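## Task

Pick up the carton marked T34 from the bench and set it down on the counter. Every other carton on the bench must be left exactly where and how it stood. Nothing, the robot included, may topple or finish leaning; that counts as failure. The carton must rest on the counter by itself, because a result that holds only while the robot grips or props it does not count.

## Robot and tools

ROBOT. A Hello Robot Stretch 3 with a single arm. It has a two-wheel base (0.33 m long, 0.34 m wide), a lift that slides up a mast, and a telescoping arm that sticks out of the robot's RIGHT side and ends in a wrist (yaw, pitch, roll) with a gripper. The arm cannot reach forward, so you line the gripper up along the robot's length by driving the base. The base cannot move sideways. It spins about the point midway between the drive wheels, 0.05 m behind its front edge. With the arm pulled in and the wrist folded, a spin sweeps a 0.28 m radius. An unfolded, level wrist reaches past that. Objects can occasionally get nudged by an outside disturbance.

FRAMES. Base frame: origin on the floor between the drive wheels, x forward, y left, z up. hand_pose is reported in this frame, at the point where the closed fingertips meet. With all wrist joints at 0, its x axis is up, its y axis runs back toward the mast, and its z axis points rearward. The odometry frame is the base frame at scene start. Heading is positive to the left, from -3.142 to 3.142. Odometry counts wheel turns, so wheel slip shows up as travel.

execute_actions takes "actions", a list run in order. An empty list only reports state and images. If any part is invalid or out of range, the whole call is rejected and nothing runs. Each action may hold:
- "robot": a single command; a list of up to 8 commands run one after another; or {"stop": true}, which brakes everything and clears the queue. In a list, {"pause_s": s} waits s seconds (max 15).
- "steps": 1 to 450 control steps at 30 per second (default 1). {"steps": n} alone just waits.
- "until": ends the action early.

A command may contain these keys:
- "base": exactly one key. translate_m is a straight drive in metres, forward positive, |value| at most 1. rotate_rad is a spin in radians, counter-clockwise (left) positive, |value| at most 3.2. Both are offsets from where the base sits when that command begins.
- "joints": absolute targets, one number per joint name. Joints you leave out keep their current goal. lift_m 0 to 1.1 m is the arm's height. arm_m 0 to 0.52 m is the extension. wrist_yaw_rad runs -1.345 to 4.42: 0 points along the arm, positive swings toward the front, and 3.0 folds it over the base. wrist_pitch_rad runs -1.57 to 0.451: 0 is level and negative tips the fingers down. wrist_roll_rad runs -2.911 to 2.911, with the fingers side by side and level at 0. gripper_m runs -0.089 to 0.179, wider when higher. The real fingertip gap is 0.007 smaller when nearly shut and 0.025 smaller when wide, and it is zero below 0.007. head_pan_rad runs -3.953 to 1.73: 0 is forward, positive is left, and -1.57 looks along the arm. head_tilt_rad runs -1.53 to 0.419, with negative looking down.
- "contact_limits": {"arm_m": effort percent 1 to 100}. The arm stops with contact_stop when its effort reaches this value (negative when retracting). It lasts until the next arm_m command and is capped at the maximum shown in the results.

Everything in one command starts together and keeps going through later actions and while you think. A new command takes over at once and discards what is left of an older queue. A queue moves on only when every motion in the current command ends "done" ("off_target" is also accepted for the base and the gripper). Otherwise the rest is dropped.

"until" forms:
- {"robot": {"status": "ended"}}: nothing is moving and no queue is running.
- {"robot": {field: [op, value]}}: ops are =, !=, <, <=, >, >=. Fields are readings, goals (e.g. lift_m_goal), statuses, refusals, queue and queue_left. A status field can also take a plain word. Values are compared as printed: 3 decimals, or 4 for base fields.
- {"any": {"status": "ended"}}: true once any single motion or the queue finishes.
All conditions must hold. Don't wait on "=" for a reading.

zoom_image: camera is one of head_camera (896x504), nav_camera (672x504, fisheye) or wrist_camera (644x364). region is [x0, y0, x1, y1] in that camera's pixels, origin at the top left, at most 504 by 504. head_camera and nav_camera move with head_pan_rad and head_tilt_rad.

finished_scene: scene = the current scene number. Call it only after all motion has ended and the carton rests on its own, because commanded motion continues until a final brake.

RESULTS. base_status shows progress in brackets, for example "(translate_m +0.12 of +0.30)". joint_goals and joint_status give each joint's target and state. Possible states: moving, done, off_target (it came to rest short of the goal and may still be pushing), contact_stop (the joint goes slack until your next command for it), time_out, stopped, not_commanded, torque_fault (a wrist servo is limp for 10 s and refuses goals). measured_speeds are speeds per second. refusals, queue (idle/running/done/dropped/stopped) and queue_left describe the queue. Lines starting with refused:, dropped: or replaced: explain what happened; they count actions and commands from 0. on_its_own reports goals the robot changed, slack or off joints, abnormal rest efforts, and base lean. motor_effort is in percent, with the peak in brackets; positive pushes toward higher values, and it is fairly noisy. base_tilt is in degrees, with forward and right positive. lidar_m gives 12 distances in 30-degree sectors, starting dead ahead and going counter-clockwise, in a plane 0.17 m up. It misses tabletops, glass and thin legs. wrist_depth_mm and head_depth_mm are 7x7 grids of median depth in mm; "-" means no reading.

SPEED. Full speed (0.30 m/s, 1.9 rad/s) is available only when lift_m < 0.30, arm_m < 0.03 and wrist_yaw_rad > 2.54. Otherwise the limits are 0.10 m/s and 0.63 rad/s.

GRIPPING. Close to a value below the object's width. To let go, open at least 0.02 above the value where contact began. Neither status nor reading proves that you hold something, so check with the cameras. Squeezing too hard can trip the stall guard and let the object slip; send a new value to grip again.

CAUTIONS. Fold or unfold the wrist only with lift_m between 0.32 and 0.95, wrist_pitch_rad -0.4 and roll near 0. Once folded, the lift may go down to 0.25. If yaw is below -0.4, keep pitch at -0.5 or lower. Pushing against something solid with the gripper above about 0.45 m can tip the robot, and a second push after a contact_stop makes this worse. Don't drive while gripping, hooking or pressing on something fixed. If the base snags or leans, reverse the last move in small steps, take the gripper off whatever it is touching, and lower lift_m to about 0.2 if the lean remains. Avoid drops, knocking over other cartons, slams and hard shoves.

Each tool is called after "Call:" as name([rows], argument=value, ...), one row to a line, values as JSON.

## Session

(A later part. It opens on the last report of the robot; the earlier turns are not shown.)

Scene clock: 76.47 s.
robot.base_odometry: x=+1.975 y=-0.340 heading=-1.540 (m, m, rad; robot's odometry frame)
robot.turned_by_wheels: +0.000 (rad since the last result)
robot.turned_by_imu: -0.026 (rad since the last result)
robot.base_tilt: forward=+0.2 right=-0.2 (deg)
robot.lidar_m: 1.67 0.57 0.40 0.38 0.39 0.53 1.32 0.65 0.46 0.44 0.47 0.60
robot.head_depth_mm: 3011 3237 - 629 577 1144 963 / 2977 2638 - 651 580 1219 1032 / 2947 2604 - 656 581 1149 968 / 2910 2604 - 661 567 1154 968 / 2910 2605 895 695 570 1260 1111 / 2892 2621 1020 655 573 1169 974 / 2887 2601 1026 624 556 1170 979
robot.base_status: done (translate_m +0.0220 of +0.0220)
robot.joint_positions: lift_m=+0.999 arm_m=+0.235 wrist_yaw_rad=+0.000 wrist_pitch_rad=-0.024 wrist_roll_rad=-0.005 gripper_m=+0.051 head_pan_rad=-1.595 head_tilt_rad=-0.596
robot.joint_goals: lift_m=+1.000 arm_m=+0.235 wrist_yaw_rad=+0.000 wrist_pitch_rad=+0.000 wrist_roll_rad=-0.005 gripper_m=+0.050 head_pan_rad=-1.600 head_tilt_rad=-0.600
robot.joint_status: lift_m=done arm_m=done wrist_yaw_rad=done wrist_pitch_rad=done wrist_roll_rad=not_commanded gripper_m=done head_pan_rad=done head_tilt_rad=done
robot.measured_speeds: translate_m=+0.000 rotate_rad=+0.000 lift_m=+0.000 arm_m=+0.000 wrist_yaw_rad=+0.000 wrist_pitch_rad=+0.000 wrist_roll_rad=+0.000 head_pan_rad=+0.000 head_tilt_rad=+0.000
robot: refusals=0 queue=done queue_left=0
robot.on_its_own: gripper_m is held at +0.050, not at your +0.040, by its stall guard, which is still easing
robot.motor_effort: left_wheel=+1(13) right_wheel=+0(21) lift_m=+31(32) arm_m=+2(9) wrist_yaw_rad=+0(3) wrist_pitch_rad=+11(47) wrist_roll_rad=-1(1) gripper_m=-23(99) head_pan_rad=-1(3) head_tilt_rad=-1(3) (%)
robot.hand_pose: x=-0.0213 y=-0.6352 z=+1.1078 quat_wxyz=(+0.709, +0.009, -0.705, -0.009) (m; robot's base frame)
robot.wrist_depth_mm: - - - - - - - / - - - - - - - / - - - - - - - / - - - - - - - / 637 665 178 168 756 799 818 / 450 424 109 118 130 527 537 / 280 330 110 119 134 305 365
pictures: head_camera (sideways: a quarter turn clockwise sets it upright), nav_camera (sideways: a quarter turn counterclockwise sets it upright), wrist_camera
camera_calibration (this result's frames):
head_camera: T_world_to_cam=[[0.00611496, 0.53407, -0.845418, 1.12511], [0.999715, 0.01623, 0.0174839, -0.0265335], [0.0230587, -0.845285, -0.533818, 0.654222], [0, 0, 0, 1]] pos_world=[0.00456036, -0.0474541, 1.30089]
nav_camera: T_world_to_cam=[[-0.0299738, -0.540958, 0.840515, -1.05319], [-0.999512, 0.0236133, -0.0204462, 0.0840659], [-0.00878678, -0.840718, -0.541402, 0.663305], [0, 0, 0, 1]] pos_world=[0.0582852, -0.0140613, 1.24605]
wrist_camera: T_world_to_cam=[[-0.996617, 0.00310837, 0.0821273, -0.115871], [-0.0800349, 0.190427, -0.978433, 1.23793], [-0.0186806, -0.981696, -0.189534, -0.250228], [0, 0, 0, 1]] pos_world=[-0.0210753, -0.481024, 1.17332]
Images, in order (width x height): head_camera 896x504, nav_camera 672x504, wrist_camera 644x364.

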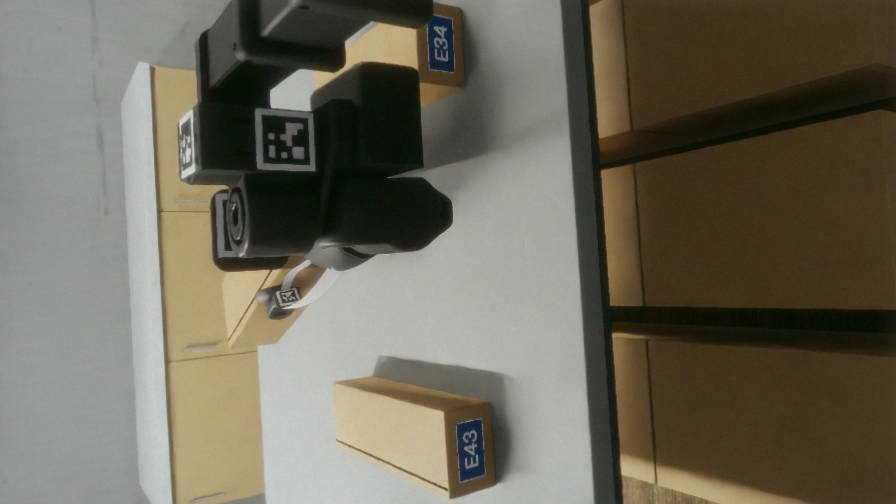

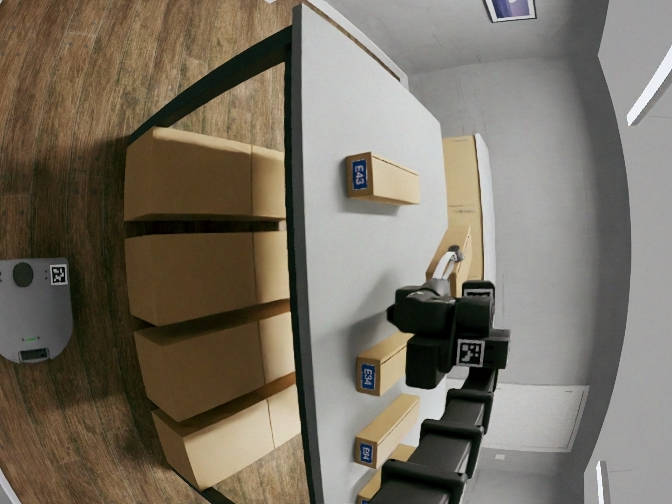

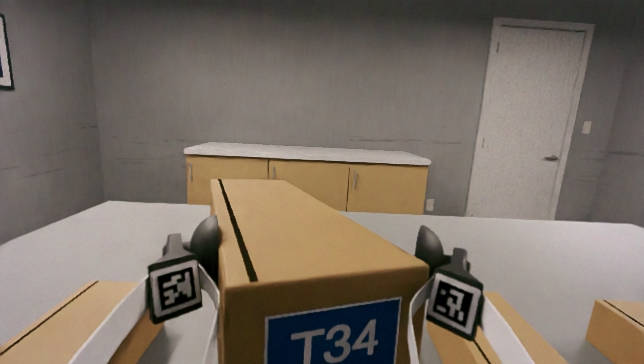

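Call:
execute_actions([
  {"robot":[{"joints":{"arm_m":0},"base":{"translate_m":0.85}},{"base":{"rotate_rad":-1.57}},{"base":{"translate_m":1}},{"base":{"translate_m":1}},{"base":{"translate_m":0.1}},{"base":{"rotate_rad":1.4}}],"steps":450},
  {"steps":450},
  {"steps":450,"until":{"robot":{"status":"ended"}}},
])

Scene clock: 123.80 s.
robot.base_odometry: x=-0.098 y=-1.256 heading=-1.710 (m, m, rad; robot's odometry frame)
robot.turned_by_wheels: -0.170 (rad since the last result)
robot.turned_by_imu: -0.163 (rad since the last result)
robot.base_tilt: forward=+0.2 right=-0.3 (deg)
robot.lidar_m: 1.14 1.14 1.22 1.87 0.88 0.95 1.82 1.16 0.70 0.63 0.63 1.27
robot.head_depth_mm: 1153 1289 980 - - - - / 1124 1248 994 785 - - - / 1100 1219 1028 - - - - / 1076 1194 780 - - 986 1181 / 1054 1167 521 702 802 942 1178 / 1032 1141 1028 710 788 1434 1241 / 1012 1109 1235 1390 1610 1494 1242
robot.base_status: done (rotate_rad +1.3999 of +1.4000)
robot.joint_positions: lift_m=+0.999 arm_m=+0.001 wrist_yaw_rad=+0.000 wrist_pitch_rad=-0.025 wrist_roll_rad=-0.005 gripper_m=+0.057 head_pan_rad=-1.595 head_tilt_rad=-0.596
robot.joint_goals: lift_m=+1.000 arm_m=+0.000 wrist_yaw_rad=+0.000 wrist_pitch_rad=+0.000 wrist_roll_rad=-0.005 gripper_m=+0.056 head_pan_rad=-1.600 head_tilt_rad=-0.600
robot.joint_status: lift_m=done arm_m=done wrist_yaw_rad=done wrist_pitch_rad=done wrist_roll_rad=not_commanded gripper_m=done head_pan_rad=done head_tilt_rad=done
robot.measured_speeds: translate_m=+0.000 rotate_rad=+0.000 lift_m=+0.000 arm_m=+0.000 wrist_yaw_rad=+0.000 wrist_pitch_rad=+0.000 wrist_roll_rad=+0.000 head_pan_rad=+0.000 head_tilt_rad=+0.000
robot: refusals=0 queue=done queue_left=0
robot.on_its_own: gripper_m is held at +0.056, not at your +0.040, by its stall guard, which is not easing now
robot.motor_effort: left_wheel=-2(6) right_wheel=+3(6) lift_m=+32(32) arm_m=-4(2) wrist_yaw_rad=-1(1) wrist_pitch_rad=+12(11) wrist_roll_rad=-1(1) gripper_m=-18(21) head_pan_rad=-1(2) head_tilt_rad=-2(1) (%)
robot.hand_pose: x=-0.0213 y=-0.4016 z=+1.1076 quat_wxyz=(+0.709, +0.009, -0.705, -0.009) (m; robot's base frame)
robot.wrist_depth_mm: 839 892 926 951 - - - / 889 911 980 - - - - / 936 959 988 - - - - / 963 977 - - - - - / 984 - 183 171 799 787 848 / 984 - 110 119 129 537 548 / - 414 111 119 134 524 574
pictures: head_camera (sideways: a quarter turn clockwise sets it upright), nav_camera (sideways: a quarter turn counterclockwise sets it upright), wrist_camera
camera_calibration (this result's frames):
head_camera: T_world_to_cam=[[0.00611496, 0.53407, -0.845418, 1.12511], [0.999715, 0.01623, 0.0174839, -0.0265335], [0.0230587, -0.845285, -0.533819, 0.654222], [0, 0, 0, 1]] pos_world=[0.00456036, -0.0474541, 1.30089]
nav_camera: T_world_to_cam=[[-0.0299738, -0.540958, 0.840515, -1.05319], [-0.999512, 0.0236133, -0.0204462, 0.0840659], [-0.00878678, -0.840718, -0.541402, 0.663305], [0, 0, 0, 1]] pos_world=[0.0582852, -0.0140613, 1.24605]
wrist_camera: T_world_to_cam=[[-0.996617, 0.0030231, 0.0821311, -0.116614], [-0.0800353, 0.191456, -0.978232, 1.19337], [-0.0186818, -0.981496, -0.190567, -0.0197173], [0, 0, 0, 1]] pos_world=[-0.0210754, -0.247479, 1.17322]
Images, in order (width x height): head_camera 896x504, nav_camera 672x504, wrist_camera 644x364.

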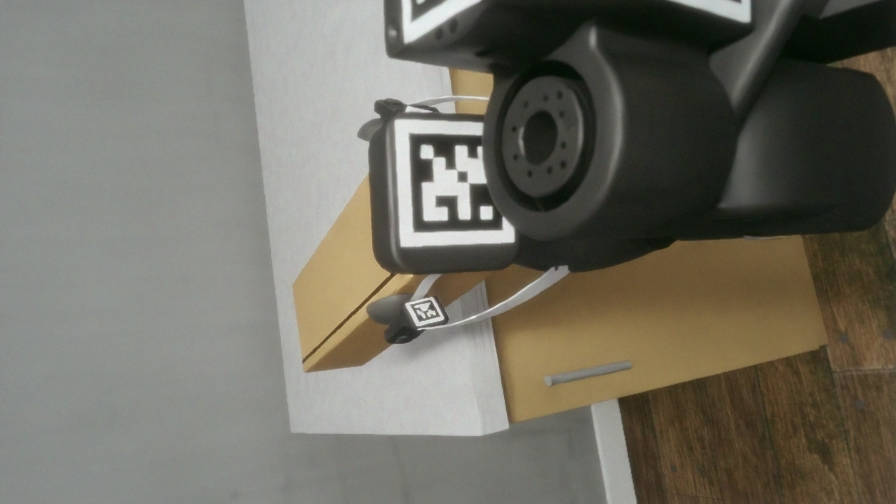

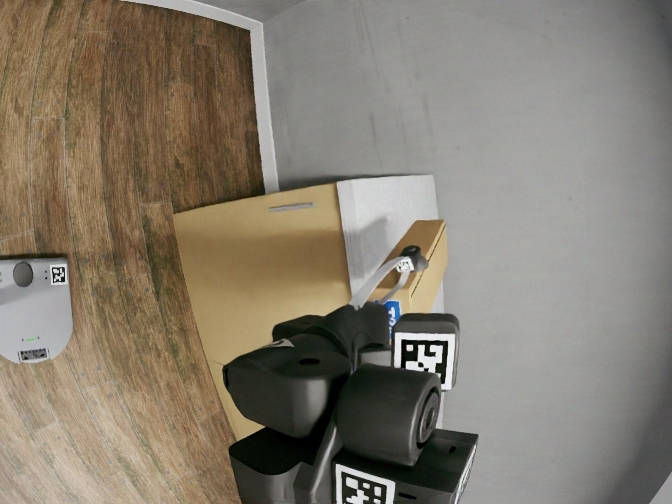

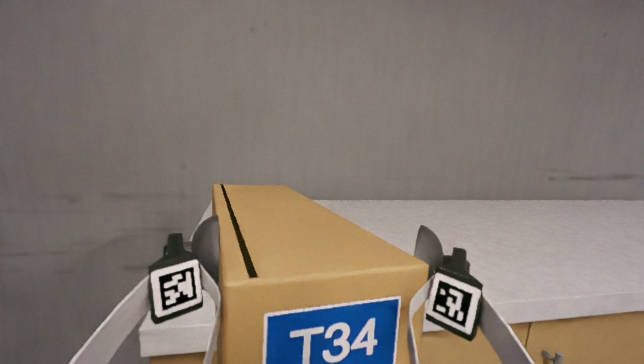

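Same height as the bench.

Call:
execute_actions([
  {"robot":[{"joints":{"arm_m":0.38},"base":{"translate_m":-0.1}},{"joints":{"lift_m":0.853}},{"joints":{"gripper_m":0.16}},{"joints":{"arm_m":0.22}}],"steps":450,"until":{"robot":{"status":"ended"}}},
])

Scene clock: 140.63 s.
robot.base_odometry: x=-0.084 y=-1.157 heading=-1.710 (m, m, rad; robot's odometry frame)
robot.turned_by_wheels: +0.000 (rad since the last result)
robot.turned_by_imu: -0.004 (rad since the last result)
robot.base_tilt: forward=+0.2 right=-0.3 (deg)
robot.lidar_m: 1.23 1.24 1.28 2.48 0.85 0.93 1.78 1.19 0.73 0.65 0.65 1.37
robot.head_depth_mm: 1165 1293 978 803 - 1333 1209 / 1137 1276 987 762 - 1122 1217 / 1118 1242 996 - - 1072 1223 / 1093 1213 857 767 864 1021 1205 / 1075 1180 957 750 829 977 1179 / 1046 1154 1032 736 799 933 1175 / 1026 1132 1040 714 768 1445 1238
robot.base_status: done (translate_m -0.1000 of -0.1000)
robot.joint_positions: lift_m=+0.854 arm_m=+0.220 wrist_yaw_rad=+0.000 wrist_pitch_rad=-0.019 wrist_roll_rad=-0.005 gripper_m=+0.160 head_pan_rad=-1.595 head_tilt_rad=-0.596
robot.joint_goals: lift_m=+0.853 arm_m=+0.220 wrist_yaw_rad=+0.000 wrist_pitch_rad=+0.000 wrist_roll_rad=-0.005 gripper_m=+0.160 head_pan_rad=-1.600 head_tilt_rad=-0.600
robot.joint_status: lift_m=done arm_m=done wrist_yaw_rad=done wrist_pitch_rad=done wrist_roll_rad=not_commanded gripper_m=done head_pan_rad=done head_tilt_rad=done
robot.measured_speeds: translate_m=+0.000 rotate_rad=+0.000 lift_m=+0.000 arm_m=+0.000 wrist_yaw_rad=+0.000 wrist_pitch_rad=+0.000 wrist_roll_rad=+0.000 head_pan_rad=+0.000 head_tilt_rad=+0.000
robot: refusals=0 queue=done queue_left=0
robot.motor_effort: left_wheel=-2(6) right_wheel=+3(2) lift_m=+12(30) arm_m=-3(8) wrist_yaw_rad=+0(0) wrist_pitch_rad=+9(12) wrist_roll_rad=-1(1) gripper_m=+0(83) head_pan_rad=-1(2) head_tilt_rad=-1(1) (%)
robot.hand_pose: x=-0.0213 y=-0.6210 z=+0.9632 quat_wxyz=(+0.709, +0.007, -0.705, -0.007) (m; robot's base frame)
robot.wrist_depth_mm: 697 723 758 781 829 857 926 / 703 760 798 814 860 898 941 / 729 765 801 853 902 950 989 / 744 520 478 311 662 717 809 / 290 327 313 281 343 368 378 / 218 - 221 226 232 - 252 / - 180 190 203 219 263 286
pictures: head_camera (sideways: a quarter turn clockwise sets it upright), nav_camera (sideways: a quarter turn counterclockwise sets it upright), wrist_camera
camera_calibration (this result's frames):
head_camera: T_world_to_cam=[[0.00611489, 0.53407, -0.845418, 1.12511], [0.999715, 0.0162301, 0.0174839, -0.0265335], [0.0230588, -0.845285, -0.533818, 0.654222], [0, 0, 0, 1]] pos_world=[0.00456036, -0.0474541, 1.30089]
nav_camera: T_world_to_cam=[[-0.0299737, -0.540958, 0.840516, -1.05319], [-0.999512, 0.0236132, -0.0204462, 0.0840659], [-0.00878668, -0.840718, -0.541401, 0.663305], [0, 0, 0, 1]] pos_world=[0.0582852, -0.0140613, 1.24605]
wrist_camera: T_world_to_cam=[[-0.996617, 0.00352696, 0.0821046, -0.103756], [-0.0800288, 0.185459, -0.979388, 1.09156], [-0.0186813, -0.982646, -0.184549, -0.269076], [0, 0, 0, 1]] pos_world=[-0.0210758, -0.46648, 1.02792]
Images, in order (width x height): head_camera 896x504, nav_camera 672x504, wrist_camera 644x364.

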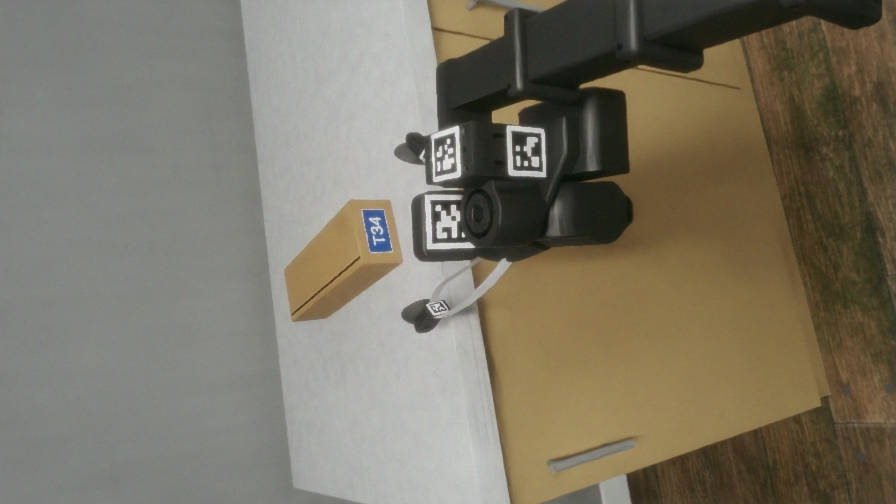

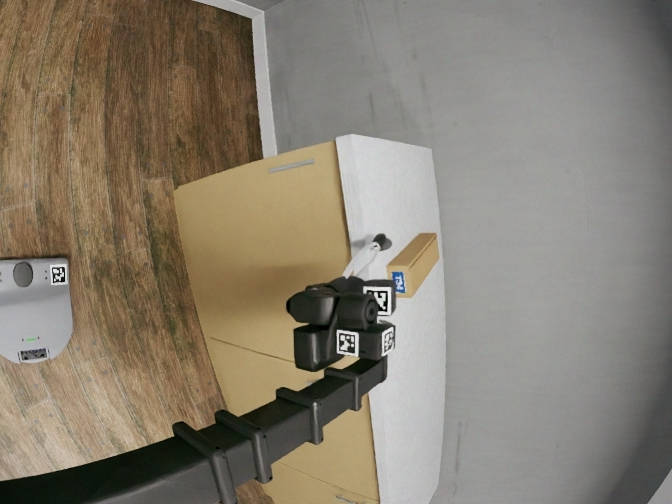

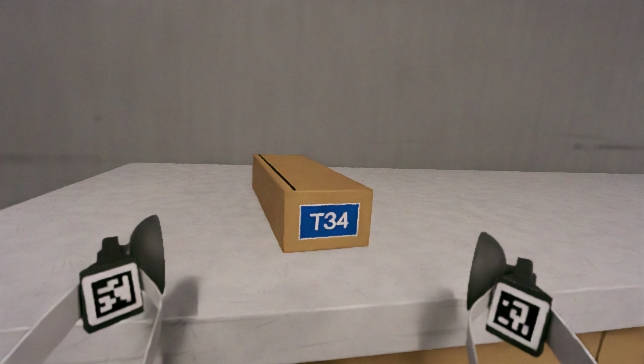

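Call:
finished_scene(scene=2)

The scene is finished: the task was done.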